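## Task

Take the blue shorts from the laundry heap and set them on the table half belonging to the right arm, separated from all other garments. Every other garment must stay on the half that holds the heap. Nothing may end up on the floor or draped over a table edge. Dropping or tossing garments is allowed. The result only counts if it holds without the robot supporting anything. Finish with both grippers released and moved away.

## Robot and tools

Robot: two six-joint arms with parallel grippers, named left_arm and right_arm. The names are labels, not image sides. Scene frame: origin on the tabletop midway between the arms, +x out over the table, +z up, left_arm on the +y side. Base positions: left_arm (+0.016, +0.315, 0) m, quat_wxyz (+1.000, 0, 0, -0.005); right_arm (-0.003, -0.341, 0) m, quat_wxyz (+1.000, 0, 0, +0.016). So the right arm's half of the table is the -y half.

Tool execute_actions, argument actions: a list holding zero or one item. An empty list just reports the state. An item with rows is a motion of up to 15 control steps (each 1/30 s); steps defaults to 15 and may not exceed 15. Each row is used for one step; if rows run out, the last row repeats. An item with only steps (up to 300) is a wait that returns once that many steps have elapsed since the previous result, counting your writing time. Optional pictures (boolean) turns camera images on or off for that result; by default they come every time. A rejected call moves nothing.

Row layout: one list of 14 numbers, each in [-1, 1], always covering both arms. First left_arm: waist, shoulder, elbow, wrist pitch, wrist yaw, wrist roll, gripper opening; then the same seven for right_arm. The six joint numbers are offsets, not targets: they are scaled values added to the joint angles shown in the most recent result that lists them (before any such result, or for later calls within one reply, they are counted from where the arm is when the motion begins). They are not relative to the previous row, so a row of zeros pulls the arm back to those reference angles rather than holding still. Scale: 1.0 equals 1.202 rad for waist, 1.258 shoulder, 1.238 elbow, 2.073 wrist pitch, 2.022 wrist yaw and 2.022 wrist roll. Joint ranges (rad): waist -2.618 to 3.054, shoulder 0.000 to 3.142, elbow 0.000 to 3.142, wrist pitch -1.571 to 1.571, wrist yaw -1.571 to 1.571, wrist roll -2.094 to 2.094. A request more than 0.036 rad outside a range is refused; the true end can differ by 0.036 either way, and requests beyond it are clipped there, sometimes reported as "joint sent to its limit" (possibly about an earlier motion). The opening number is absolute, not an offset: +1 fully open, -1 closed; finger pad gap is 0.094 m when fully open.

Motion limits: each step the target is kept within a lead of the measured angle (0.202 rad waist, 0.258 shoulder, 0.238 elbow, 0.573 wrist pitch, 0.522 wrist yaw and roll), and targets are scaled back if they would shift the gripper more than 70 mm. Big moves therefore take several actions. Friction can leave a joint up to about 0.031 rad short, and tiny commands may not move it. Between calls the arms keep heading to the last row's target until everything nearly stops or a step is HELD; after that only a new action moves them further. The simulation keeps running while you think and write.

Results: a state line gives each gripper's end_effector_position (m) and end_effector_quat_wxyz in the scene frame; this is the point between the finger pads, roughly 1 cm behind the tips, and is less accurate at long reach. Fingers point along the gripper +z axis and close along its y axis. Joint positions and Joint velocities list each arm's six joints (rad, rad/s) plus pad gap (m, m/s). grip_measured is the measured opening on the command scale; readings may be off by about 1 mm, a fixed amount per gripper. To hold something, command about 0.03 below grip_measured; smaller gaps grip more lightly. Thin cloth gets less force. "joint command not followed" means a clearance check altered or blocked joint targets; HELD marks steps where your row was partly or fully not sent. Joint torques are raw drive outputs with offsets and noise, not clean load readings. MOTOR HOT appears from 75 °C; at 90 °C the arm is halted for 10 s, and at 100 °C the arm goes limp and falls (OVER-TEMPERATURE FAULT). Avoid holding loads for long.

Cameras: cam_high, cam_low, cam_left_wrist, cam_right_wrist, each 504x504, returned in that order. Wrist cameras are fisheye. Tool zoom_image takes camera (one of those names) and region [x0, y0, x1, y1] in pixels of that camera's latest image, origin top-left, at most 504 by 504, and returns an enlarged view. Tool read_manual (section, default "licences") only returns licence text. Tool finished_scene takes scene, the integer number of the current scene, ends it irreversibly, reports success, and gives the next task if any. Replying with no tool call ends everything.

Avoid: arms colliding or pushing each other hard, slamming or hard pushing, letting garments fall off or hang over an edge, and leaving the target garment held. Typical order: look, locate the shorts, open, lower and close on them, lift, carry to the -y half away from the pile, open, then lift and retract both arms before ending the scene.

Each tool is called after ">>>" as name(argument=value, ...), one argument or row to a line, values as JSON.

## Session

>>> execute_actions(
  actions=[],
)

Scene clock: 0.00 s of 6000.00 s.
left_arm: end_effector_position=(+0.3894, +0.3094, +0.4149) grip_measured=+1.000 end_effector_quat_wxyz=(+0.719, +0.002, +0.695, -0.011) | right_arm: end_effector_position=(+0.3732, -0.3245, +0.4101) grip_measured=+1.000 end_effector_quat_wxyz=(+0.714, -0.019, +0.700, +0.015)
Joint positions: left_arm=[-0.002  1.033  1.059  0.008  0.007 -0.013  0.094] | right_arm=[ 0.01   1.04   1.058  0.001 -0.006 -0.006  0.094]
Joint velocities: left_arm=[ 0.007  0.007 -0.002  0.007 -0.007  0.051  0.   ] | right_arm=[ 0.002 -0.002 -0.012  0.037  0.066 -0.037  0.   ]
Joint torques (N m, as the arm reports them, + toward a larger angle): no reading

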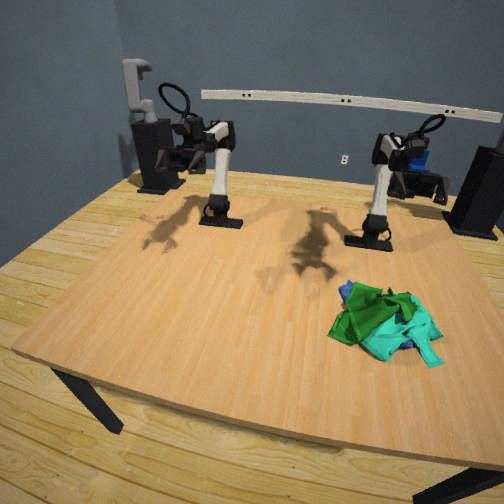

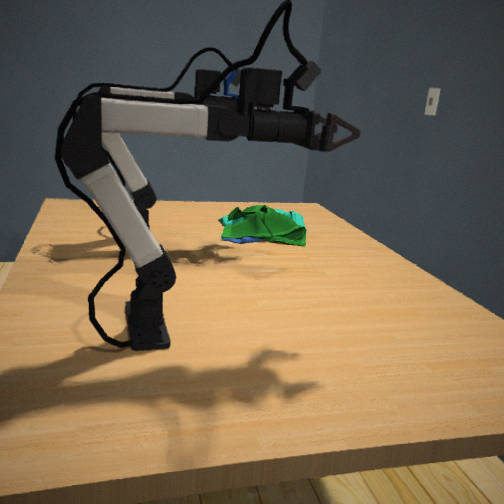

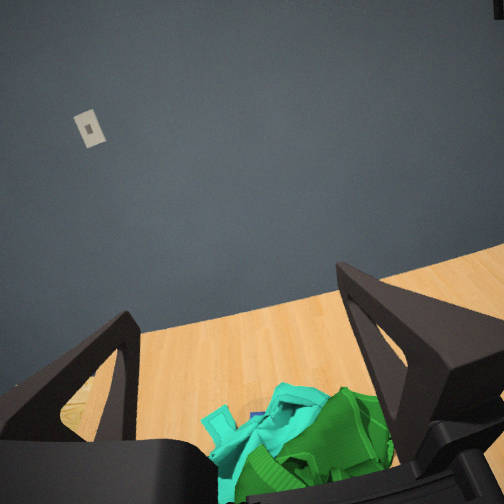

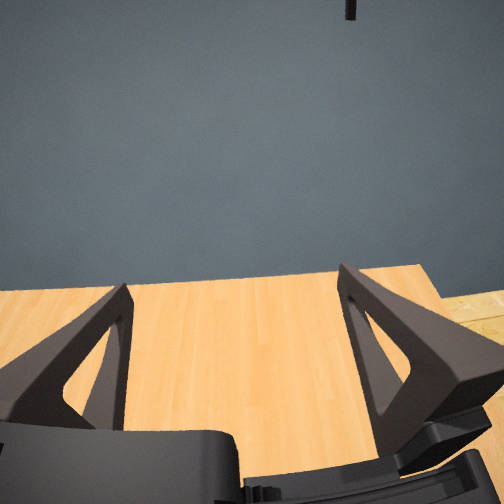

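>>> execute_actions(
  actions=[
    {"rows":[[-0.22,0.6,0.62,-0.72,0,0,0.3,-0.8,0,0,0,0,0,1]],"steps":15},
  ],
  pictures=false,
)

>>> execute_actions(
  actions=[
    {"steps":10},
  ],
)

Scene clock: 1.00 s of 6000.00 s.
left_arm: end_effector_position=(+0.4197, +0.2021, +0.2018) grip_measured=+0.303 end_effector_quat_wxyz=(+0.195, +0.126, +0.972, -0.030) | right_arm: end_effector_position=(+0.2270, -0.6390, +0.4101) grip_measured=+1.000 end_effector_quat_wxyz=(+0.639, +0.308, +0.629, -0.318)
Joint positions: left_arm=[-0.261  1.796  1.786 -1.164  0.005 -0.014  0.061] | right_arm=[-0.944  1.04   1.058  0.001  0.005 -0.007  0.094]
Joint velocities: left_arm=[ 0.007  0.432 -0.007 -2.337 -0.037 -0.11  -0.   ] | right_arm=[-0.422 -0.007 -0.022  0.007  0.007 -0.022  0.   ]
Joint torques (N m, as the arm reports them, + toward a larger angle): left_arm=[ -0.65 -11.19   9.34   1.71   0.08   0.02] | right_arm=[ 1.78 -2.69  8.36  2.35 -0.23 -0.05]
Steps of this call (steps 1 to 15: nothing new was sent; steps 16 to 30: all 15 steps of this action). Readings (joint positions):
16: left_arm=[-0.019 1.049 1.087 -0.048 -0.001 -0.014] | right_arm=[-0.016 1.040 1.058 0.001 -0.020 -0.007]
17: left_arm=[-0.058 1.089 1.146 -0.121 -0.003 -0.014] | right_arm=[-0.077 1.040 1.058 0.001 -0.024 -0.007]
19: left_arm=[-0.148 1.194 1.268 -0.255 -0.003 -0.014] | right_arm=[-0.224 1.040 1.058 0.001 -0.019 -0.007]
23: left_arm=[-0.249 1.470 1.569 -0.604 0.004 -0.014] | right_arm=[-0.518 1.040 1.058 0.001 -0.012 -0.007]
30: the state above

Scene clock: 1.33 s of 6000.00 s.
left_arm: end_effector_position=(+0.3602, +0.2186, +0.1846) grip_measured=+0.303 end_effector_quat_wxyz=(+0.060, +0.128, +0.990, -0.011) | right_arm: end_effector_position=(+0.2252, -0.6404, +0.4101) grip_measured=+1.000 end_effector_quat_wxyz=(+0.638, +0.309, +0.629, -0.319)
Joint positions: left_arm=[-0.261  1.811  1.805 -1.444  0.005 -0.014  0.061] | right_arm=[-0.952  1.04   1.058  0.001  0.    -0.007  0.094]
Joint velocities: left_arm=[-0.012 -0.007 -0.012 -0.212 -0.037 -0.022 -0.   ] | right_arm=[ 0.002 -0.002 -0.027  0.051  0.007 -0.022  0.   ]
Joint torques (N m, as the arm reports them, + toward a larger angle): left_arm=[-0.7  -9.9   7.48  0.52  0.07  0.04] | right_arm=[ 0.39 -2.73  8.24  2.33 -0.07 -0.03]
Steps of this call (steps 1 to 10: the robot went on to your last target). Readings (joint positions):
1: left_arm=[-0.261 1.807 1.786 -1.234 0.005 -0.014] | right_arm=[-0.952 1.040 1.058 0.001 0.005 -0.007]
2: left_arm=[-0.261 1.811 1.786 -1.287 0.005 -0.014] | right_arm=[-0.952 1.040 1.058 0.001 0.005 -0.007]
4: left_arm=[-0.261 1.811 1.793 -1.363 0.005 -0.014] | right_arm=[-0.952 1.040 1.058 0.001 0.002 -0.007]
8: left_arm=[-0.261 1.811 1.805 -1.428 0.005 -0.014] | right_arm=[-0.952 1.040 1.058 0.001 0.001 -0.007]
10: the state above

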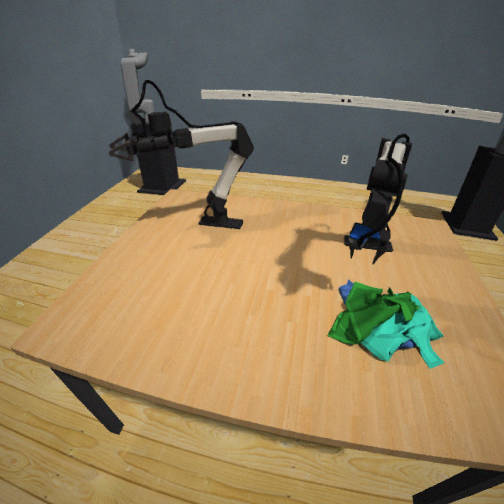

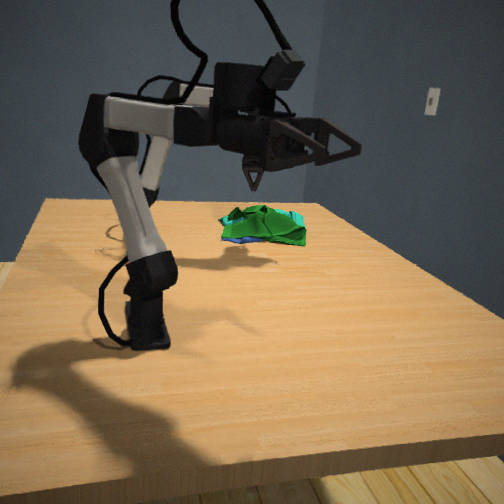

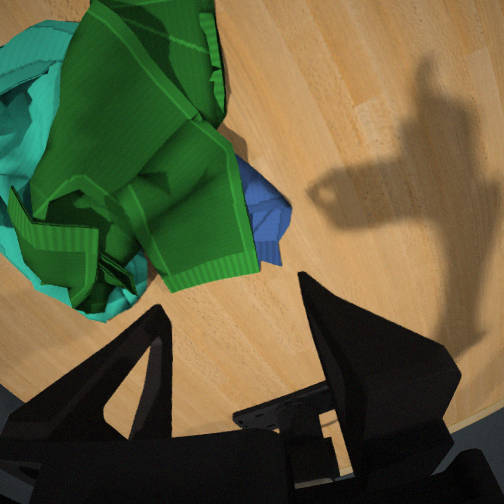

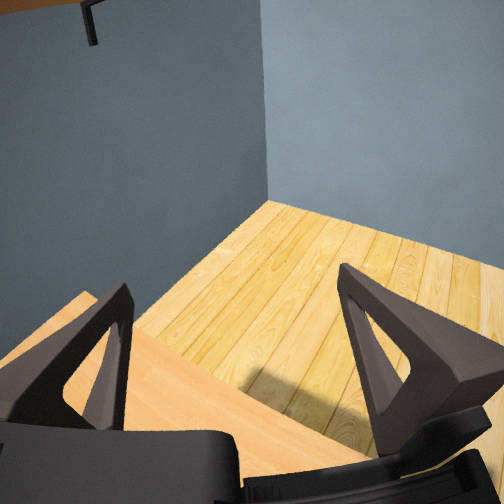

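>>> execute_actions(
  actions=[
    {"rows":[[-0.085,0.03,-0.3,0.19,0,0.73,0.0,0,0,0,0,0,0,1]],"steps":15},
  ],
  pictures=false,
)

>>> execute_actions(
  actions=[
    {"steps":8},
  ],
)

Scene clock: 3.87 s of 6000.00 s.
left_arm: end_effector_position=(+0.3465, +0.1847, +0.0716) grip_measured=+0.003 end_effector_quat_wxyz=(+0.022, +0.729, +0.684, +0.010) | right_arm: end_effector_position=(+0.2253, -0.6403, +0.4101) grip_measured=+1.000 end_effector_quat_wxyz=(+0.639, +0.309, +0.629, -0.319)
Joint positions: left_arm=[-0.365  1.865  1.429 -1.087  0.001  1.261  0.047] | right_arm=[-0.952  1.04   1.058  0.001 -0.001 -0.007  0.094]
Joint velocities: left_arm=[-0.002 -0.002  0.007  0.154  0.051  1.238 -0.   ] | right_arm=[-0.002 -0.002  0.017 -0.081  0.022  0.022  0.   ]
Joint torques (N m, as the arm reports them, + toward a larger angle): left_arm=[ 0.01 -9.75  6.31  0.62  0.12  0.08] | right_arm=[ 0.4  -2.74  8.23  2.35  0.03 -0.06]
Steps of this call (steps 1 to 30: the robot went on to your last target; steps 31 to 61: nothing new was sent; steps 62 to 76: all 15 steps of this action). Readings (joint positions):
62: left_arm=[-0.267 1.805 1.775 -1.425 0.002 0.046] | right_arm=[-0.952 1.040 1.058 0.001 -0.001 -0.007]
63: left_arm=[-0.281 1.796 1.724 -1.358 0.001 0.126] | right_arm=[-0.952 1.040 1.058 0.001 -0.001 -0.007]
65: left_arm=[-0.321 1.801 1.603 -1.251 0.001 0.293] | right_arm=[-0.952 1.040 1.058 0.001 -0.001 -0.007]
69: left_arm=[-0.365 1.856 1.442 -1.155 0.001 0.686] | right_arm=[-0.952 1.040 1.058 0.001 -0.001 -0.007]
76: the state above

Scene clock: 4.13 s of 6000.00 s.
left_arm: end_effector_position=(+0.3503, +0.1832, +0.0718) grip_measured=+0.003 end_effector_quat_wxyz=(+0.028, +0.782, +0.622, +0.015) | right_arm: end_effector_position=(+0.2253, -0.6403, +0.4101) grip_measured=+1.000 end_effector_quat_wxyz=(+0.639, +0.309, +0.629, -0.319)
Joint positions: left_arm=[-0.365  1.865  1.429 -1.071  0.001  1.423  0.047] | right_arm=[-0.952  1.04   1.058  0.001 -0.001 -0.007  0.094]
Joint velocities: left_arm=[-0.002 -0.027 -0.007  0.081 -0.066  0.227 -0.001] | right_arm=[ 0.007  0.012 -0.002  0.051 -0.037  0.007  0.   ]
Joint torques (N m, as the arm reports them, + toward a larger angle): left_arm=[-0.04 -9.85  6.17  0.66  0.15  0.09] | right_arm=[ 0.46 -2.77  8.27  2.34  0.02 -0.05]
Steps of this call (steps 1 to 8: the robot went on to your last target). Readings (joint positions):
1: left_arm=[-0.365 1.865 1.429 -1.084 0.001 1.300] | right_arm=[-0.952 1.040 1.058 0.001 -0.001 -0.007]
2: left_arm=[-0.365 1.865 1.429 -1.080 0.001 1.332] | right_arm=[-0.952 1.040 1.058 0.001 -0.001 -0.007]
4: left_arm=[-0.365 1.865 1.429 -1.076 0.001 1.376] | right_arm=[-0.952 1.040 1.058 0.001 -0.001 -0.007]
8: the state above

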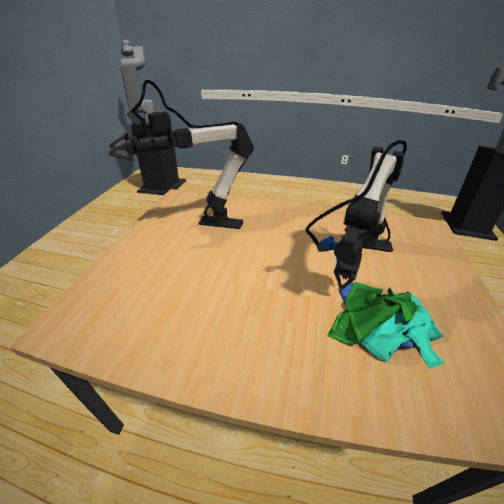

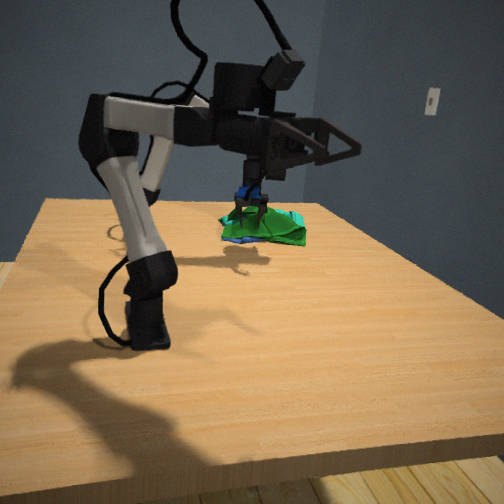

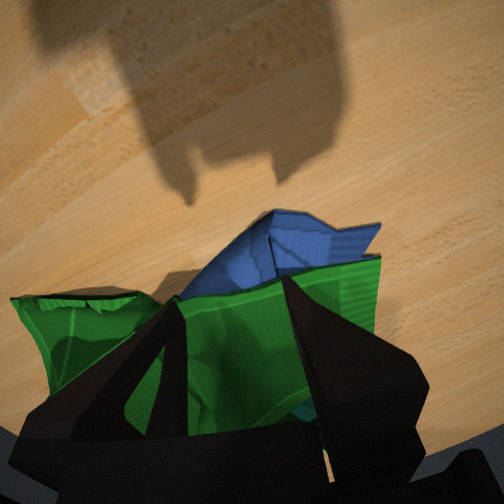

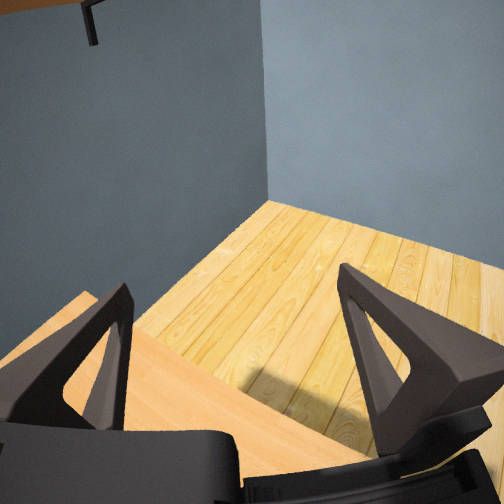

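>>> execute_actions(
  actions=[
    {"rows":[[-0.035,-0.03,-0.03,0,0,0.03,0,0,0,0,0,0,0,1],[-0.035,-0.065,-0.06,0.01,0,0.03,0,0,0,0,0,0,0,1],[-0.035,-0.065,-0.09,0.03,0,0.03,0,0,0,0,0,0,0,1],[-0.035,-0.065,-0.12,0.05,0,0.03,0,0,0,0,0,0,0,1],[-0.035,-0.065,-0.15,0.07,0,0.03,0,0,0,0,0,0,0,1],[-0.035,-0.065,-0.19,0.09,0,0.03,0,0,0,0,0,0,0,1]],"steps":15},
  ],
)

Scene clock: 5.87 s of 6000.00 s.
left_arm: end_effector_position=(+0.3176, +0.1831, +0.0403) grip_measured=+0.003 end_effector_quat_wxyz=(+0.027, +0.809, +0.587, +0.016) | right_arm: end_effector_position=(+0.2253, -0.6403, +0.4101) grip_measured=+1.000 end_effector_quat_wxyz=(+0.639, +0.309, +0.629, -0.319)
Joint positions: left_arm=[-0.402  1.788  1.201 -0.922  0.001  1.475  0.047] | right_arm=[-0.952  1.04   1.058  0.001 -0.001 -0.007  0.094]
Joint velocities: left_arm=[ 0.012 -0.012 -0.007  0.066 -0.007  0.007 -0.001] | right_arm=[ 0.007 -0.002  0.017  0.007 -0.007 -0.095  0.   ]
Joint torques (N m, as the arm reports them, + toward a larger angle): left_arm=[-0.66 -8.03  5.09  0.64  0.12  0.11] | right_arm=[ 0.39 -2.73  8.24  2.34  0.02 -0.06]
Steps of this call (steps 1 to 30: the robot went on to your last target; steps 31 to 37: nothing new was sent; steps 38 to 52: all 15 steps of this action). Readings (joint positions):
38: left_arm=[-0.368 1.863 1.426 -1.067 0.001 1.458] | right_arm=[-0.952 1.040 1.058 0.001 -0.001 -0.007]
39: left_arm=[-0.374 1.853 1.413 -1.060 0.001 1.461] | right_arm=[-0.952 1.040 1.058 0.001 -0.001 -0.007]
41: left_arm=[-0.390 1.818 1.359 -1.038 0.001 1.466] | right_arm=[-0.952 1.040 1.058 0.001 -0.001 -0.007]
45: left_arm=[-0.402 1.788 1.233 -0.968 0.001 1.472] | right_arm=[-0.952 1.040 1.058 0.001 -0.001 -0.007]
52: the state above

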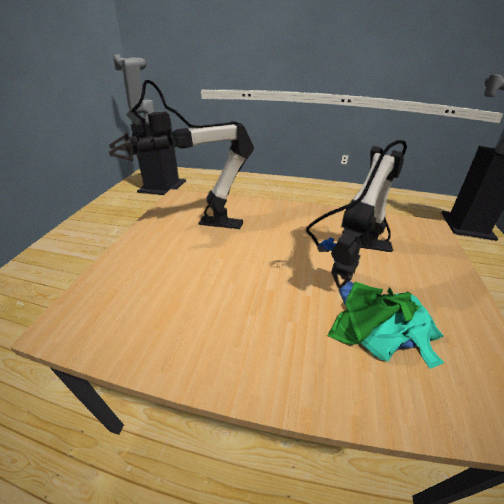

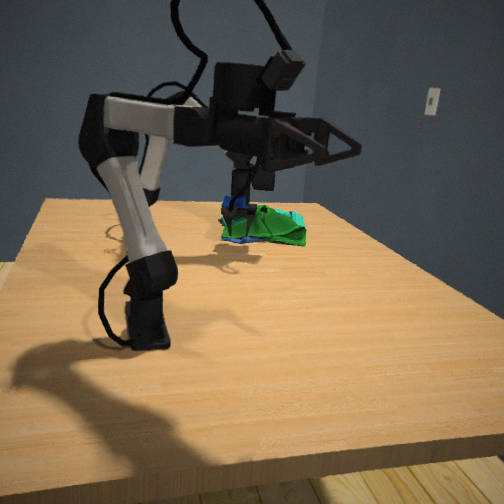

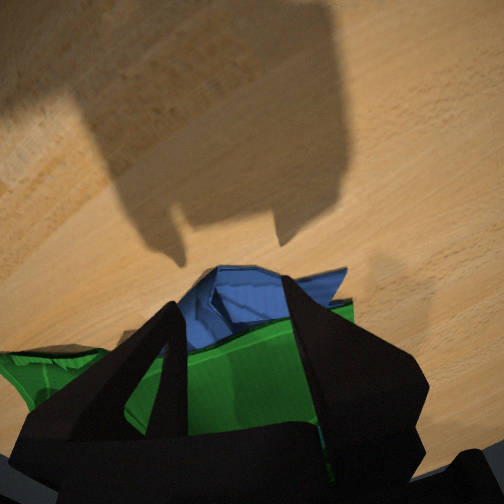

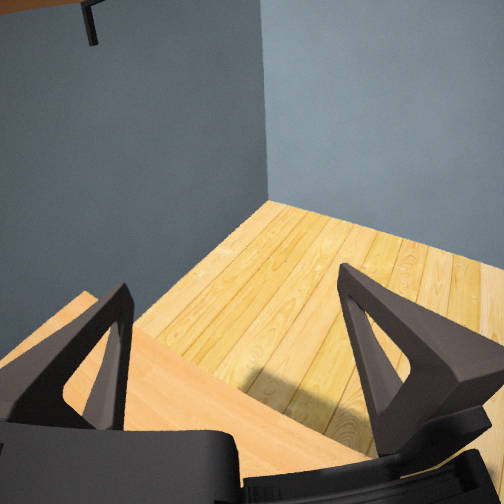

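>>> execute_actions(
  actions=[
    {"rows":[[0.035,0,0,0.02,0,0,0,0,0,0,0,0,0,1],[0.035,0,0,0.03,0,0,0,0,0,0,0,0,0,1],[0.035,0.02,0,0.04,0,0,0,0,0,0,0,0,0,1],[0.035,0.04,0,0.05,0,0,0,0,0,0,0,0,0,1],[0.035,0.06,0,0.05,0,0,0,0,0,0,0,0,0,1],[0.035,0.075,0,0.05,0,0,0,0,0,0,0,0,0,1]],"steps":15},
  ],
)

Scene clock: 7.10 s of 6000.00 s.
left_arm: end_effector_position=(+0.3354, +0.1886, +0.0198) grip_measured=+0.002 end_effector_quat_wxyz=(+0.031, +0.798, +0.601, +0.018) | right_arm: end_effector_position=(+0.2253, -0.6403, +0.4101) grip_measured=+1.000 end_effector_quat_wxyz=(+0.639, +0.309, +0.629, -0.319)
Joint positions: left_arm=[-0.366  1.859  1.205 -0.844  0.001  1.476  0.047] | right_arm=[-0.952  1.04   1.058  0.001 -0.001 -0.007  0.094]
Joint velocities: left_arm=[-0.007  0.002  0.002 -0.037 -0.051 -0.022 -0.001] | right_arm=[ 0.007 -0.007  0.002 -0.007 -0.022  0.007  0.   ]
Joint torques (N m, as the arm reports them, + toward a larger angle): left_arm=[ 0.33 -6.7   5.23  0.75  0.11  0.05] | right_arm=[ 0.39 -2.74  8.24  2.34  0.02 -0.06]
Steps of this call (steps 1 to 22: the robot went on to your last target; steps 23 to 37: all 15 steps of this action). Readings (joint positions):
23: left_arm=[-0.399 1.788 1.201 -0.903 0.001 1.476] | right_arm=[-0.952 1.040 1.058 0.001 -0.001 -0.007]
24: left_arm=[-0.392 1.788 1.201 -0.901 0.001 1.476] | right_arm=[-0.952 1.040 1.058 0.001 -0.001 -0.007]
26: left_arm=[-0.376 1.791 1.201 -0.886 0.001 1.476] | right_arm=[-0.952 1.040 1.058 0.001 -0.001 -0.007]
30: left_arm=[-0.366 1.847 1.201 -0.852 0.001 1.476] | right_arm=[-0.952 1.040 1.058 0.001 -0.001 -0.007]
37: the state above

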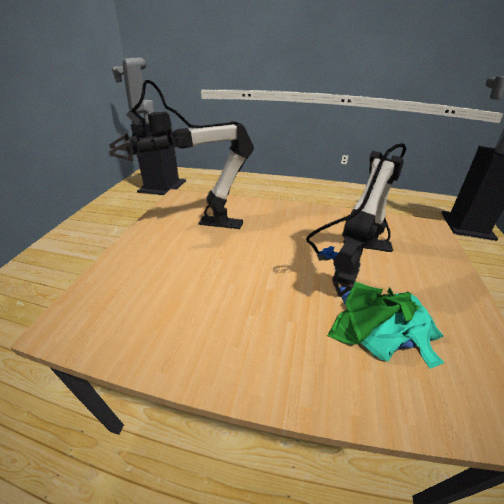

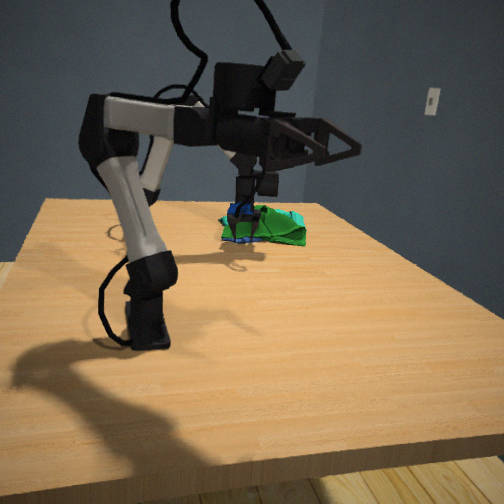

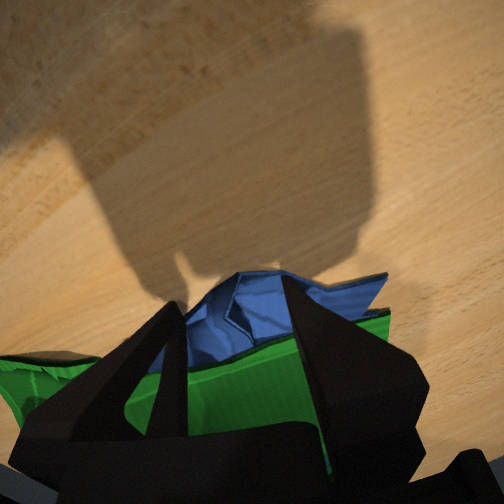

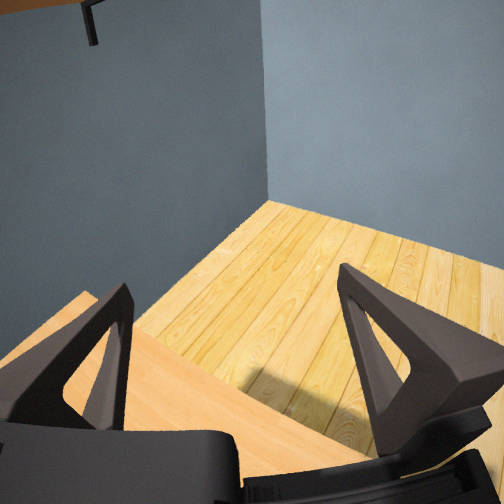

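Torque suggests contact. Close and lift.

>>> execute_actions(
  actions=[
    {"rows":[[0,0.015,0,0,0,0,-1,0,0,0,0,0,0,1],[0,0.015,0,0,0,0,-1,0,0,0,0,0,0,1],[0,0.015,0,0,0,0,-1,0,0,0,0,0,0,1],[0,0.015,0,0,0,0,-1,0,0,0,0,0,0,1],[0,0.015,0,0,0,0,-1,0,0,0,0,0,0,1],[0,0.015,0,0,0,0,-1,0,0,0,0,0,0,1],[0,0.015,0,0,0,0,-1,0,0,0,0,0,0,1],[0,0.015,0,0,0,0,-1,0,0,0,0,0,0,1],[0,-0.02,0.04,-0.04,0,0,-1,0,0,0,0,0,0,1],[0,-0.04,0.08,-0.08,0,0,-1,0,0,0,0,0,0,1],[0,-0.06,0.12,-0.12,0,0,-1,0,0,0,0,0,0,1],[0,-0.08,0.16,-0.15,0,0,-1,0,0,0,0,0,0,1]],"steps":15},
  ],
  pictures=false,
)

>>> execute_actions(
  actions=[
    {"steps":6},
  ],
)

Scene clock: 8.70 s of 6000.00 s.
left_arm: end_effector_position=(+0.3451, +0.1849, +0.0830) grip_measured=-0.974 end_effector_quat_wxyz=(+0.049, +0.798, +0.600, +0.030) | right_arm: end_effector_position=(+0.2253, -0.6403, +0.4101) grip_measured=+1.000 end_effector_quat_wxyz=(+0.639, +0.309, +0.629, -0.319)
Joint positions: left_arm=[-0.366  1.791  1.376 -1.041  0.001  1.476  0.001] | right_arm=[-0.952  1.04   1.058  0.001 -0.001 -0.007  0.094]
Joint velocities: left_arm=[ 0.007 -0.598  0.54  -0.447 -0.022 -0.022 -0.001] | right_arm=[-0.002  0.002 -0.032 -0.022 -0.066 -0.022  0.   ]
Joint torques (N m, as the arm reports them, + toward a larger angle): left_arm=[-0.12 -7.83  5.53 -0.03  0.11  0.02] | right_arm=[ 0.41 -2.73  8.31  2.34  0.01 -0.06]
Steps of this call (steps 1 to 15: the robot went on to your last target; steps 16 to 33: nothing new was sent; steps 34 to 48: all 15 steps of this action). Readings (joint positions):
34: left_arm=[-0.366 1.859 1.205 -0.845 0.001 1.476] | right_arm=[-0.952 1.040 1.058 0.001 -0.001 -0.007]
35: left_arm=[-0.366 1.859 1.205 -0.849 0.001 1.476] | right_arm=[-0.952 1.040 1.058 0.001 -0.001 -0.007]
37: left_arm=[-0.366 1.859 1.205 -0.849 0.001 1.476] | right_arm=[-0.952 1.040 1.058 0.001 -0.001 -0.007]
41: left_arm=[-0.366 1.859 1.205 -0.849 0.001 1.476] | right_arm=[-0.952 1.040 1.058 0.001 -0.001 -0.007]
48: the state above

Scene clock: 8.90 s of 6000.00 s.
left_arm: end_effector_position=(+0.3375, +0.1879, +0.1010) grip_measured=-0.974 end_effector_quat_wxyz=(+0.048, +0.798, +0.600, +0.029) | right_arm: end_effector_position=(+0.2253, -0.6403, +0.4101) grip_measured=+1.000 end_effector_quat_wxyz=(+0.639, +0.309, +0.629, -0.319)
Joint positions: left_arm=[-0.366  1.752  1.402 -1.107  0.001  1.476  0.001] | right_arm=[-0.952  1.04   1.058  0.001 -0.001 -0.007  0.094]
Joint velocities: left_arm=[ 0.002  0.017 -0.002 -0.212  0.022 -0.051  0.001] | right_arm=[-0.012 -0.012 -0.007 -0.066  0.037 -0.007  0.   ]
Joint torques (N m, as the arm reports them, + toward a larger angle): left_arm=[-0.23 -7.43  6.2   0.44  0.1   0.02] | right_arm=[ 0.4  -2.7   8.26  2.34  0.01 -0.06]
Steps of this call (steps 1 to 6: the robot went on to your last target). Readings (joint positions):
1: left_arm=[-0.366 1.773 1.390 -1.054 0.001 1.476] | right_arm=[-0.952 1.040 1.058 0.001 -0.001 -0.007]
2: left_arm=[-0.366 1.760 1.399 -1.066 0.001 1.476] | right_arm=[-0.952 1.040 1.058 0.001 -0.001 -0.007]
4: left_arm=[-0.366 1.752 1.402 -1.087 0.001 1.476] | right_arm=[-0.952 1.040 1.058 0.001 -0.001 -0.007]
6: the state above

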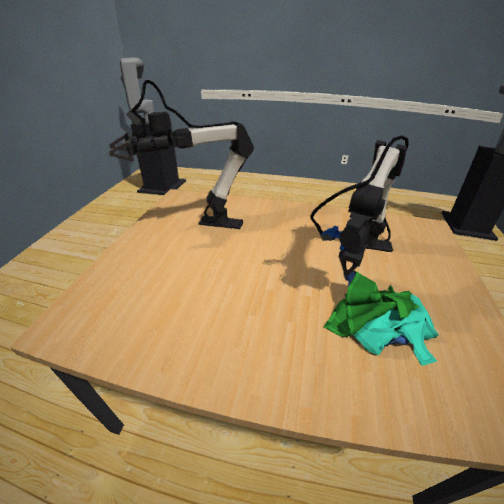

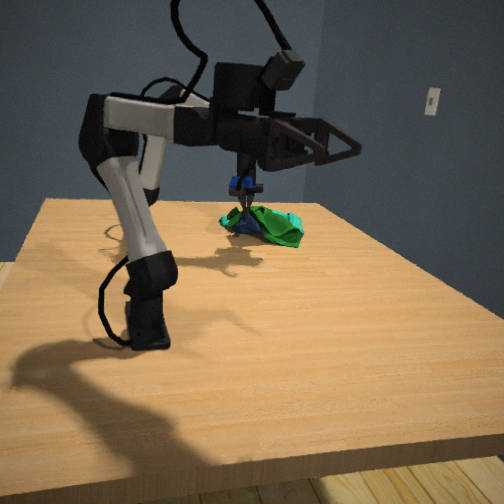

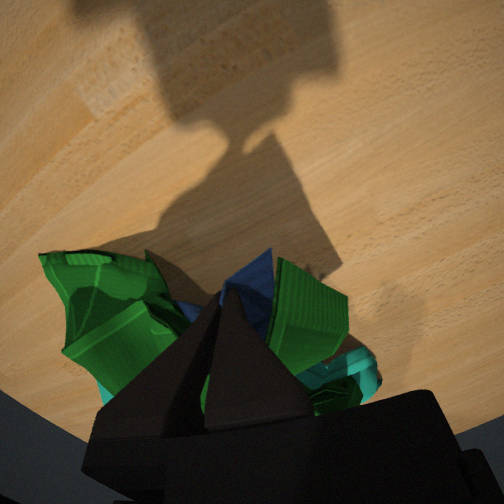

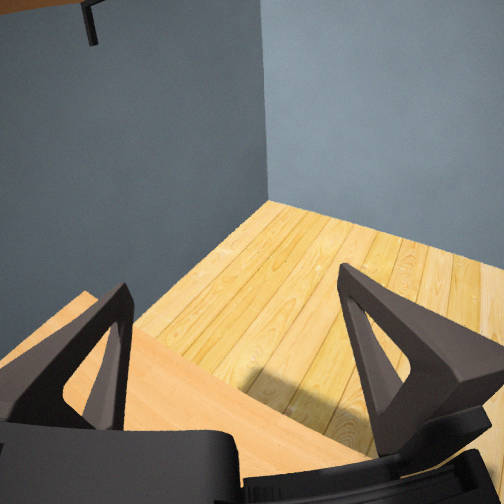

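>>> execute_actions(
  actions=[
    {"rows":[[0.01,-0.015,0.025,-0.02,0,0,-1,0,0,0,0,0,0,1],[0.02,-0.03,0.05,-0.04,0,0,-1,0,0,0,0,0,0,1],[0.03,-0.045,0.075,-0.05,0,0,-1,0,0,0,0,0,0,1],[0.04,-0.06,0.1,-0.06,0,0,-1,0,0,0,0,0,0,1],[0.05,-0.075,0.125,-0.06,0,0,-1,0,0,0,0,0,0,1],[0.06,-0.09,0.15,-0.06,0,0,-1,0,0,0,0,0,0,1],[0.07,-0.105,0.175,-0.06,0,0,-1,0,0,0,0,0,0,1],[0.08,-0.12,0.2,-0.06,0,0,-1,0,0,0,0,0,0,1],[0.09,-0.135,0.225,-0.06,0,0,-1,0,0,0,0,0,0,1],[0.1,-0.15,0.25,-0.06,0,0,-1,0,0,0,0,0,0,1],[0.1,-0.165,0.275,-0.06,0,0,-1,0,0,0,0,0,0,1],[0.1,-0.18,0.3,-0.06,0,0,-1,0,0,0,0,0,0,1],[0.1,-0.2,0.32,-0.06,0,0,-1,0,0,0,0,0,0,1]],"steps":15},
  ],
  pictures=false,
)

>>> execute_actions(
  actions=[
    {"steps":10},
  ],
)

Scene clock: 11.03 s of 6000.00 s.
left_arm: end_effector_position=(+0.3756, +0.2194, +0.2992) grip_measured=-0.974 end_effector_quat_wxyz=(+0.254, +0.725, +0.615, +0.177) | right_arm: end_effector_position=(+0.2253, -0.6403, +0.4101) grip_measured=+1.000 end_effector_quat_wxyz=(+0.639, +0.309, +0.629, -0.319)
Joint positions: left_arm=[-0.25   1.519  1.778 -1.201  0.001  1.476  0.001] | right_arm=[-0.952  1.04   1.058  0.001 -0.001 -0.007  0.094]
Joint velocities: left_arm=[-0.002 -0.613  0.447 -0.051  0.095 -0.022  0.   ] | right_arm=[-0.012  0.002 -0.007 -0.022 -0.022  0.007  0.   ]
Joint torques (N m, as the arm reports them, + toward a larger angle): left_arm=[ 0.18 -4.67  5.67  1.35  0.09 -0.01] | right_arm=[ 0.41 -2.72  8.25  2.34  0.02 -0.05]
Steps of this call (steps 1 to 30: the robot went on to your last target; steps 31 to 49: nothing new was sent; steps 50 to 64: all 15 steps of this action). Readings (joint positions):
50: left_arm=[-0.366 1.752 1.402 -1.135 0.001 1.476] | right_arm=[-0.952 1.040 1.058 0.001 -0.001 -0.007]
51: left_arm=[-0.365 1.752 1.408 -1.142 0.001 1.476] | right_arm=[-0.952 1.040 1.058 0.001 -0.001 -0.007]
53: left_arm=[-0.354 1.748 1.443 -1.169 0.001 1.476] | right_arm=[-0.952 1.040 1.058 0.001 -0.001 -0.007]
57: left_arm=[-0.302 1.682 1.565 -1.197 0.001 1.476] | right_arm=[-0.952 1.040 1.058 0.001 -0.001 -0.007]
64: the state above

Scene clock: 11.37 s of 6000.00 s.
left_arm: end_effector_position=(+0.3683, +0.2213, +0.3152) grip_measured=-0.974 end_effector_quat_wxyz=(+0.269, +0.721, +0.611, +0.186) | right_arm: end_effector_position=(+0.2253, -0.6403, +0.4101) grip_measured=+1.000 end_effector_quat_wxyz=(+0.639, +0.309, +0.629, -0.319)
Joint positions: left_arm=[-0.25   1.487  1.798 -1.215  0.001  1.476  0.001] | right_arm=[-0.952  1.04   1.058  0.001 -0.001 -0.007  0.094]
Joint velocities: left_arm=[-0.007 -0.002 -0.007  0.007 -0.007 -0.007 -0.   ] | right_arm=[-0.022 -0.002  0.002 -0.007  0.051  0.037  0.   ]
Joint torques (N m, as the arm reports them, + toward a larger angle): left_arm=[ 0.06 -4.47  6.05  1.66  0.08  0.  ] | right_arm=[ 0.43 -2.75  8.27  2.34  0.02 -0.06]
Steps of this call (steps 1 to 10: the robot went on to your last target). Readings (joint positions):
1: left_arm=[-0.250 1.502 1.790 -1.201 0.001 1.476] | right_arm=[-0.952 1.040 1.058 0.001 -0.001 -0.007]
2: left_arm=[-0.250 1.490 1.796 -1.201 0.001 1.476] | right_arm=[-0.952 1.040 1.058 0.001 -0.001 -0.007]
4: left_arm=[-0.250 1.484 1.798 -1.203 0.001 1.476] | right_arm=[-0.952 1.040 1.058 0.001 -0.001 -0.007]
8: left_arm=[-0.250 1.487 1.798 -1.213 0.001 1.476] | right_arm=[-0.952 1.040 1.058 0.001 -0.001 -0.007]
10: the state above

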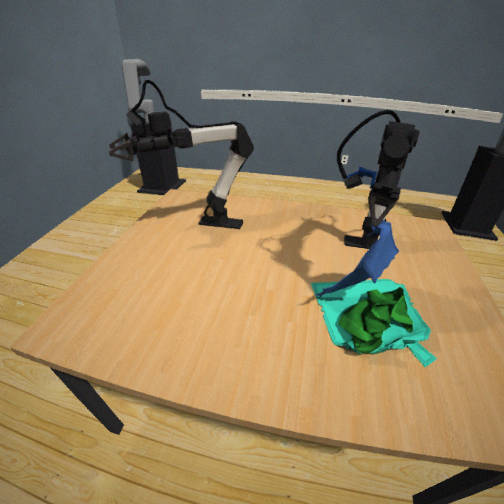

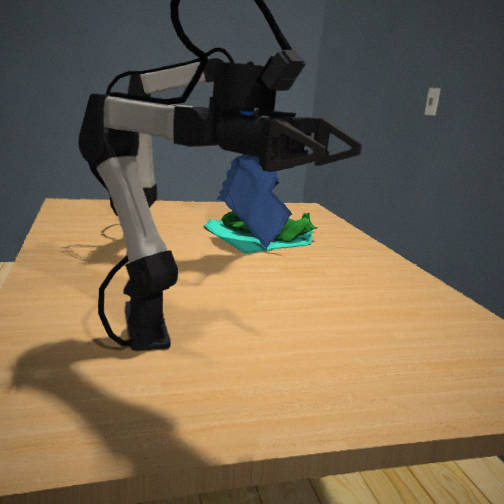

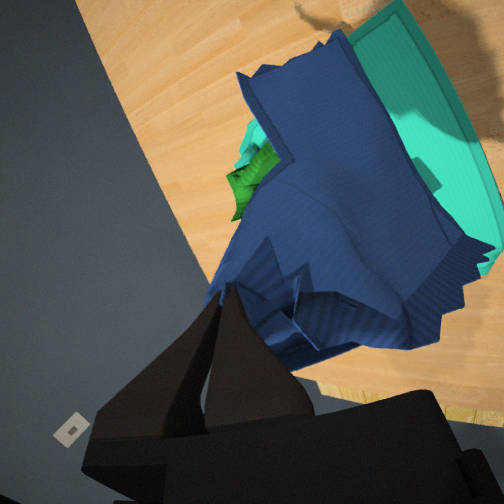

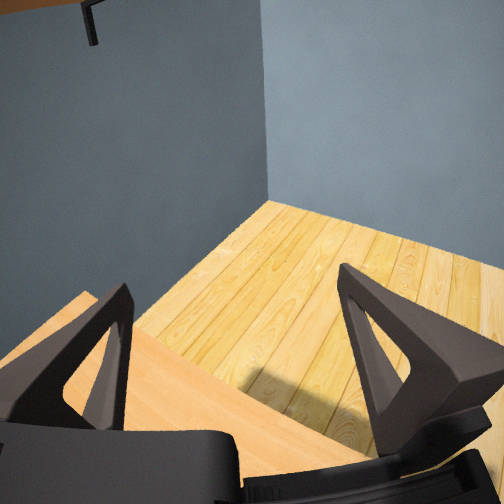

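>>> execute_actions(
  actions=[
    {"rows":[[0,0,0.01,0.04,0,-0.05,-1,0,0,0,0,0,0,1],[0,0,0.02,0.08,0,-0.1,-1,0,0,0,0,0,0,1],[0,0,0.03,0.12,0,-0.15,-1,0,0,0,0,0,0,1],[0,0,0.04,0.16,0,-0.2,-1,0,0,0,0,0,0,1],[0,0,0.05,0.2,0,-0.25,-1,0,0,0,0,0,0,1],[0,0,0.06,0.24,0,-0.3,-1,0,0,0,0,0,0,1],[-0.03,0,0.07,0.27,0,-0.35,-1,0,0,0,0,0,0,1],[-0.07,0,0.08,0.3,0,-0.4,-1,0,0,0,0,0,0,1],[-0.11,0.02,0.1,0.32,0,-0.45,-1,0,0,0,0,0,0,1],[-0.15,0.05,0.13,0.32,0,-0.5,-1,0,0,0,0,0,0,1],[-0.19,0.08,0.16,0.32,0,-0.55,-1,0,0,0,0,0,0,1],[-0.23,0.11,0.19,0.32,0,-0.6,-1,0,0,0,0,0,0,1],[-0.27,0.14,0.22,0.32,0,-0.65,-1,0,0,0,0,0,0,1],[-0.31,0.17,0.25,0.32,0,-0.7,-1,0,0,0,0,0,0,1],[-0.64,0.72,0.72,0.32,0,-0.7,-1,0,0,0,0,0,0,1]],"steps":15},
  ],
  pictures=false,
)

>>> execute_actions(
  actions=[
    {"steps":25},
  ],
)

Scene clock: 15.07 s of 6000.00 s.
left_arm: end_effector_position=(+0.4143, +0.0761, +0.4817) grip_measured=-0.974 end_effector_quat_wxyz=(+0.622, +0.401, +0.673, +0.002) | right_arm: end_effector_position=(+0.2253, -0.6403, +0.4101) grip_measured=+1.000 end_effector_quat_wxyz=(+0.639, +0.309, +0.629, -0.319)
Joint positions: left_arm=[-0.533  1.611  2.059 -0.677 -0.007  0.539  0.001] | right_arm=[-0.952  1.04   1.058  0.001 -0.001 -0.007  0.094]
Joint velocities: left_arm=[-1.263  1.204  1.595  0.359  0.022 -1.663 -0.   ] | right_arm=[ 0.002 -0.012 -0.012 -0.037 -0.007 -0.022  0.   ]
Joint torques (N m, as the arm reports them, + toward a larger angle): left_arm=[-0.48 -3.14  6.49  2.97  0.09 -0.09] | right_arm=[ 0.43 -2.75  8.25  2.33  0.02 -0.05]
Steps of this call (steps 1 to 30: the robot went on to your last target; steps 31 to 96: nothing new was sent; steps 97 to 111: all 15 steps of this action). Readings (joint positions):
97: left_arm=[-0.250 1.487 1.798 -1.214 0.001 1.463] | right_arm=[-0.952 1.040 1.058 0.001 -0.001 -0.007]
98: left_arm=[-0.250 1.487 1.798 -1.197 0.001 1.432] | right_arm=[-0.952 1.040 1.058 0.001 -0.001 -0.007]
100: left_arm=[-0.250 1.487 1.802 -1.126 0.001 1.331] | right_arm=[-0.952 1.040 1.058 0.001 -0.001 -0.007]
104: left_arm=[-0.261 1.487 1.843 -0.911 -0.001 1.058] | right_arm=[-0.952 1.040 1.058 0.001 -0.001 -0.007]
111: the state above

Scene clock: 15.90 s of 6000.00 s.
left_arm: end_effector_position=(+0.3596, -0.2655, +0.3166) grip_measured=-0.973 end_effector_quat_wxyz=(+0.507, +0.433, +0.697, -0.265) | right_arm: end_effector_position=(+0.2253, -0.6403, +0.4101) grip_measured=+1.000 end_effector_quat_wxyz=(+0.639, +0.309, +0.629, -0.319)
Joint positions: left_arm=[-1.026  2.426  2.659 -0.585  0.001  0.075  0.001] | right_arm=[-0.952  1.04   1.058  0.001 -0.001 -0.007  0.094]
Joint velocities: left_arm=[-0.022 -0.134 -0.002  0.022 -0.022 -0.11  -0.001] | right_arm=[-0.032 -0.007  0.007 -0.007  0.081  0.007  0.   ]
Joint torques (N m, as the arm reports them, + toward a larger angle): left_arm=[  0.42 -15.46   9.08   2.85   0.03  -0.06] | right_arm=[ 0.4  -2.76  8.22  2.34  0.01 -0.05]
Steps of this call (steps 1 to 25: the robot went on to your last target). Readings (joint positions):
1: left_arm=[-0.576 1.655 2.113 -0.663 -0.006 0.483] | right_arm=[-0.952 1.040 1.058 0.001 -0.001 -0.007]
2: left_arm=[-0.618 1.702 2.167 -0.648 -0.006 0.433] | right_arm=[-0.952 1.040 1.058 0.001 -0.001 -0.007]
4: left_arm=[-0.698 1.799 2.269 -0.625 -0.006 0.352] | right_arm=[-0.952 1.040 1.058 0.001 -0.001 -0.007]
8: left_arm=[-0.849 1.996 2.457 -0.602 -0.006 0.244] | right_arm=[-0.952 1.040 1.058 0.001 -0.001 -0.007]
25: the state above

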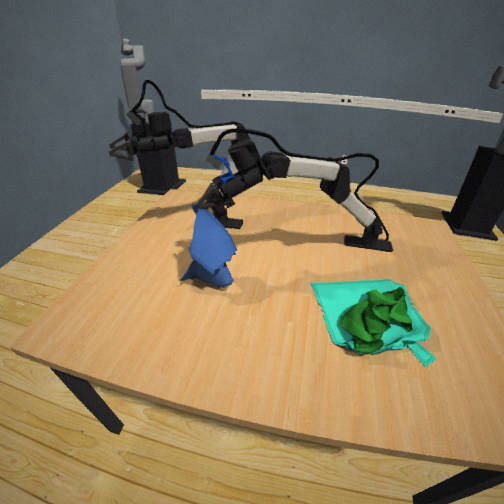

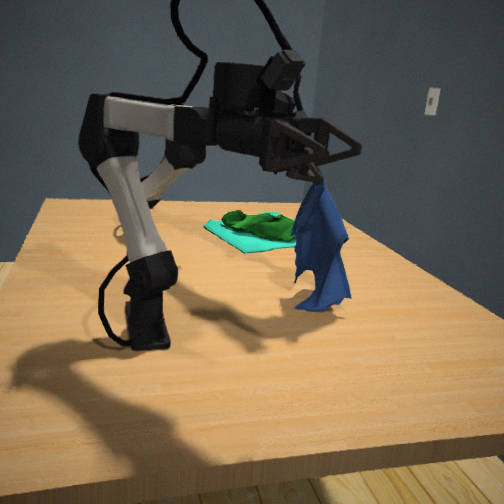

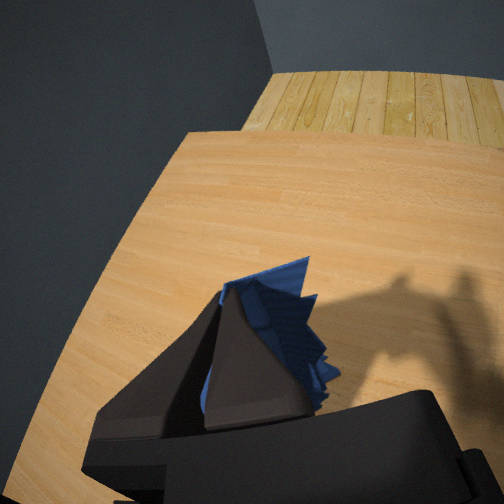

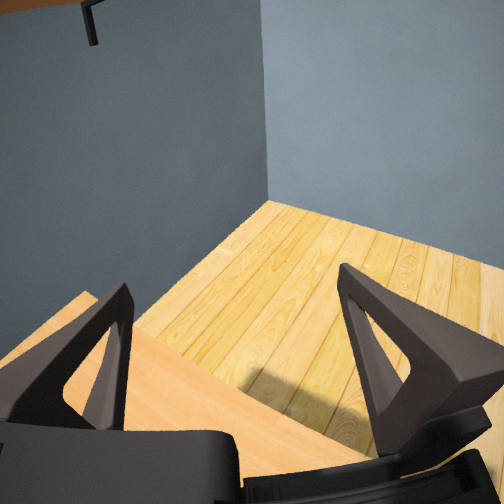

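>>> execute_actions(
  actions=[
    {"rows":[[0,0,0,0,0,0,0.5,0,0,0,0,0,0,1],[0,0,0,0,0,0,0.5,0,0,0,0,0,0,1],[0,0,0,0,0,0,0.5,0,0,0,0,0,0,1],[0,0,0,0,0,0,0.5,0,0,0,0,0,0,1],[0,0,0,0,0,0,0.5,0,0,0,0,0,0,1],[0,0,0,0,0,0,0.5,0,0,0,0,0,0,1],[0,0,0,0,0,0,0.5,0,0,0,0,0,0,1],[0,0,0,0,0,0,0.5,0,0,0,0,0,0,1],[0,-0.1,-0.07,0,0,0,0.5,0,0,0,0,0,0,1],[0,-0.2,-0.15,0,0,0,0.5,0,0,0,0,0,0,1],[0.05,-0.3,-0.24,0,0,0,0.5,0,0,0,0,0,0,1],[0.5,-0.8,-0.75,0,0,0,0.5,0,0,0,0,0,0,1]],"steps":15},
  ],
  pictures=false,
)

>>> execute_actions(
  actions=[
    {"steps":22},
  ],
)

Scene clock: 17.33 s of 6000.00 s.
left_arm: end_effector_position=(+0.3696, -0.1925, +0.3444) grip_measured=+0.497 end_effector_quat_wxyz=(+0.497, +0.412, +0.725, -0.240) | right_arm: end_effector_position=(+0.2253, -0.6403, +0.4101) grip_measured=+1.000 end_effector_quat_wxyz=(+0.639, +0.309, +0.629, -0.319)
Joint positions: left_arm=[-0.951  2.143  2.332 -0.59   0.007  0.069  0.07 ] | right_arm=[-0.952  1.04   1.058  0.001 -0.001 -0.007  0.094]
Joint velocities: left_arm=[ 0.842 -1.17  -1.219 -0.022 -0.051 -0.037  0.   ] | right_arm=[-0.017 -0.007 -0.012 -0.051 -0.007  0.022  0.   ]
Joint torques (N m, as the arm reports them, + toward a larger angle): left_arm=[  2.21 -13.66   6.17   2.51  -0.01   0.04] | right_arm=[ 0.4  -2.73  8.22  2.34  0.02 -0.05]
Steps of this call (steps 1 to 28: the robot went on to your last target; steps 29 to 43: all 15 steps of this action). Readings (joint positions):
29: left_arm=[-1.026 2.411 2.671 -0.573 0.001 0.068] | right_arm=[-0.952 1.040 1.058 0.001 -0.001 -0.007]
30: left_arm=[-1.026 2.411 2.671 -0.573 0.001 0.068] | right_arm=[-0.952 1.040 1.058 0.001 -0.001 -0.007]
32: left_arm=[-1.026 2.411 2.671 -0.573 0.001 0.068] | right_arm=[-0.952 1.040 1.058 0.001 -0.001 -0.007]
36: left_arm=[-1.026 2.411 2.671 -0.573 0.001 0.068] | right_arm=[-0.952 1.040 1.058 0.001 -0.001 -0.007]
43: the state above

Scene clock: 18.07 s of 6000.00 s.
left_arm: end_effector_position=(+0.4020, +0.1409, +0.4588) grip_measured=+0.497 end_effector_quat_wxyz=(+0.613, +0.190, +0.759, -0.108) | right_arm: end_effector_position=(+0.2253, -0.6403, +0.4101) grip_measured=+1.000 end_effector_quat_wxyz=(+0.639, +0.309, +0.629, -0.319)
Joint positions: left_arm=[-0.416  1.399  1.749 -0.577 -0.006  0.069  0.07 ] | right_arm=[-0.952  1.04   1.058  0.001 -0.001 -0.007  0.094]
Joint velocities: left_arm=[-0.027  0.061 -0.056 -0.007 -0.022  0.037  0.001] | right_arm=[ 0.017  0.002  0.017 -0.007 -0.11  -0.007  0.   ]
Joint torques (N m, as the arm reports them, + toward a larger angle): left_arm=[-0.96 -3.99  5.39  2.5   0.11  0.06] | right_arm=[ 0.38 -2.73  8.28  2.35  0.   -0.06]
Steps of this call (steps 1 to 22: the robot went on to your last target). Readings (joint positions):
1: left_arm=[-0.919 2.102 2.290 -0.590 0.007 0.069] | right_arm=[-0.952 1.040 1.058 0.001 -0.001 -0.007]
2: left_arm=[-0.883 2.060 2.247 -0.589 0.007 0.069] | right_arm=[-0.952 1.040 1.058 0.001 -0.001 -0.007]
4: left_arm=[-0.806 1.973 2.160 -0.587 0.007 0.069] | right_arm=[-0.952 1.040 1.058 0.001 -0.001 -0.007]
8: left_arm=[-0.634 1.789 1.975 -0.583 0.006 0.069] | right_arm=[-0.952 1.040 1.058 0.001 -0.001 -0.007]
22: the state above

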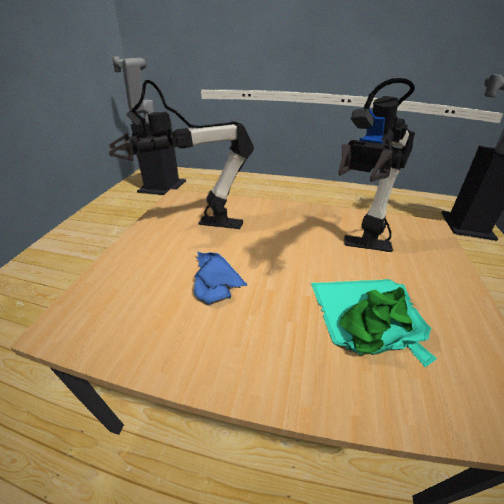

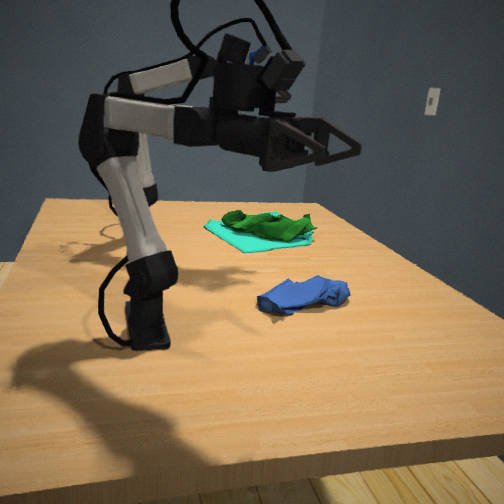

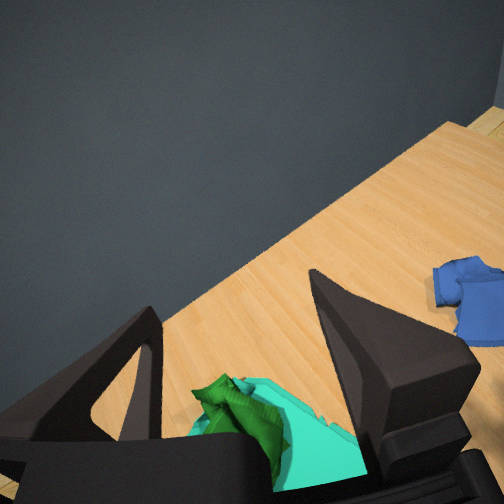

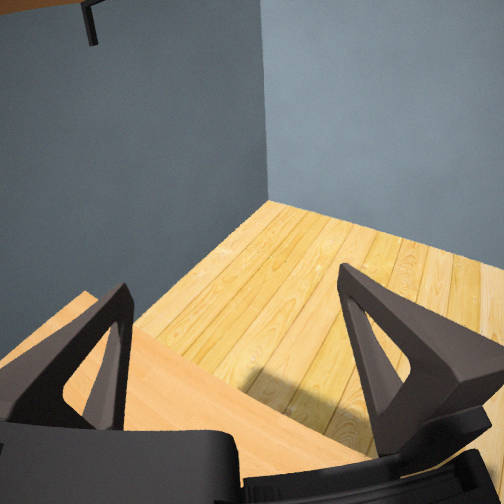

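>>> finished_scene(
  scene=2,
)

The scene is finished: the task was done.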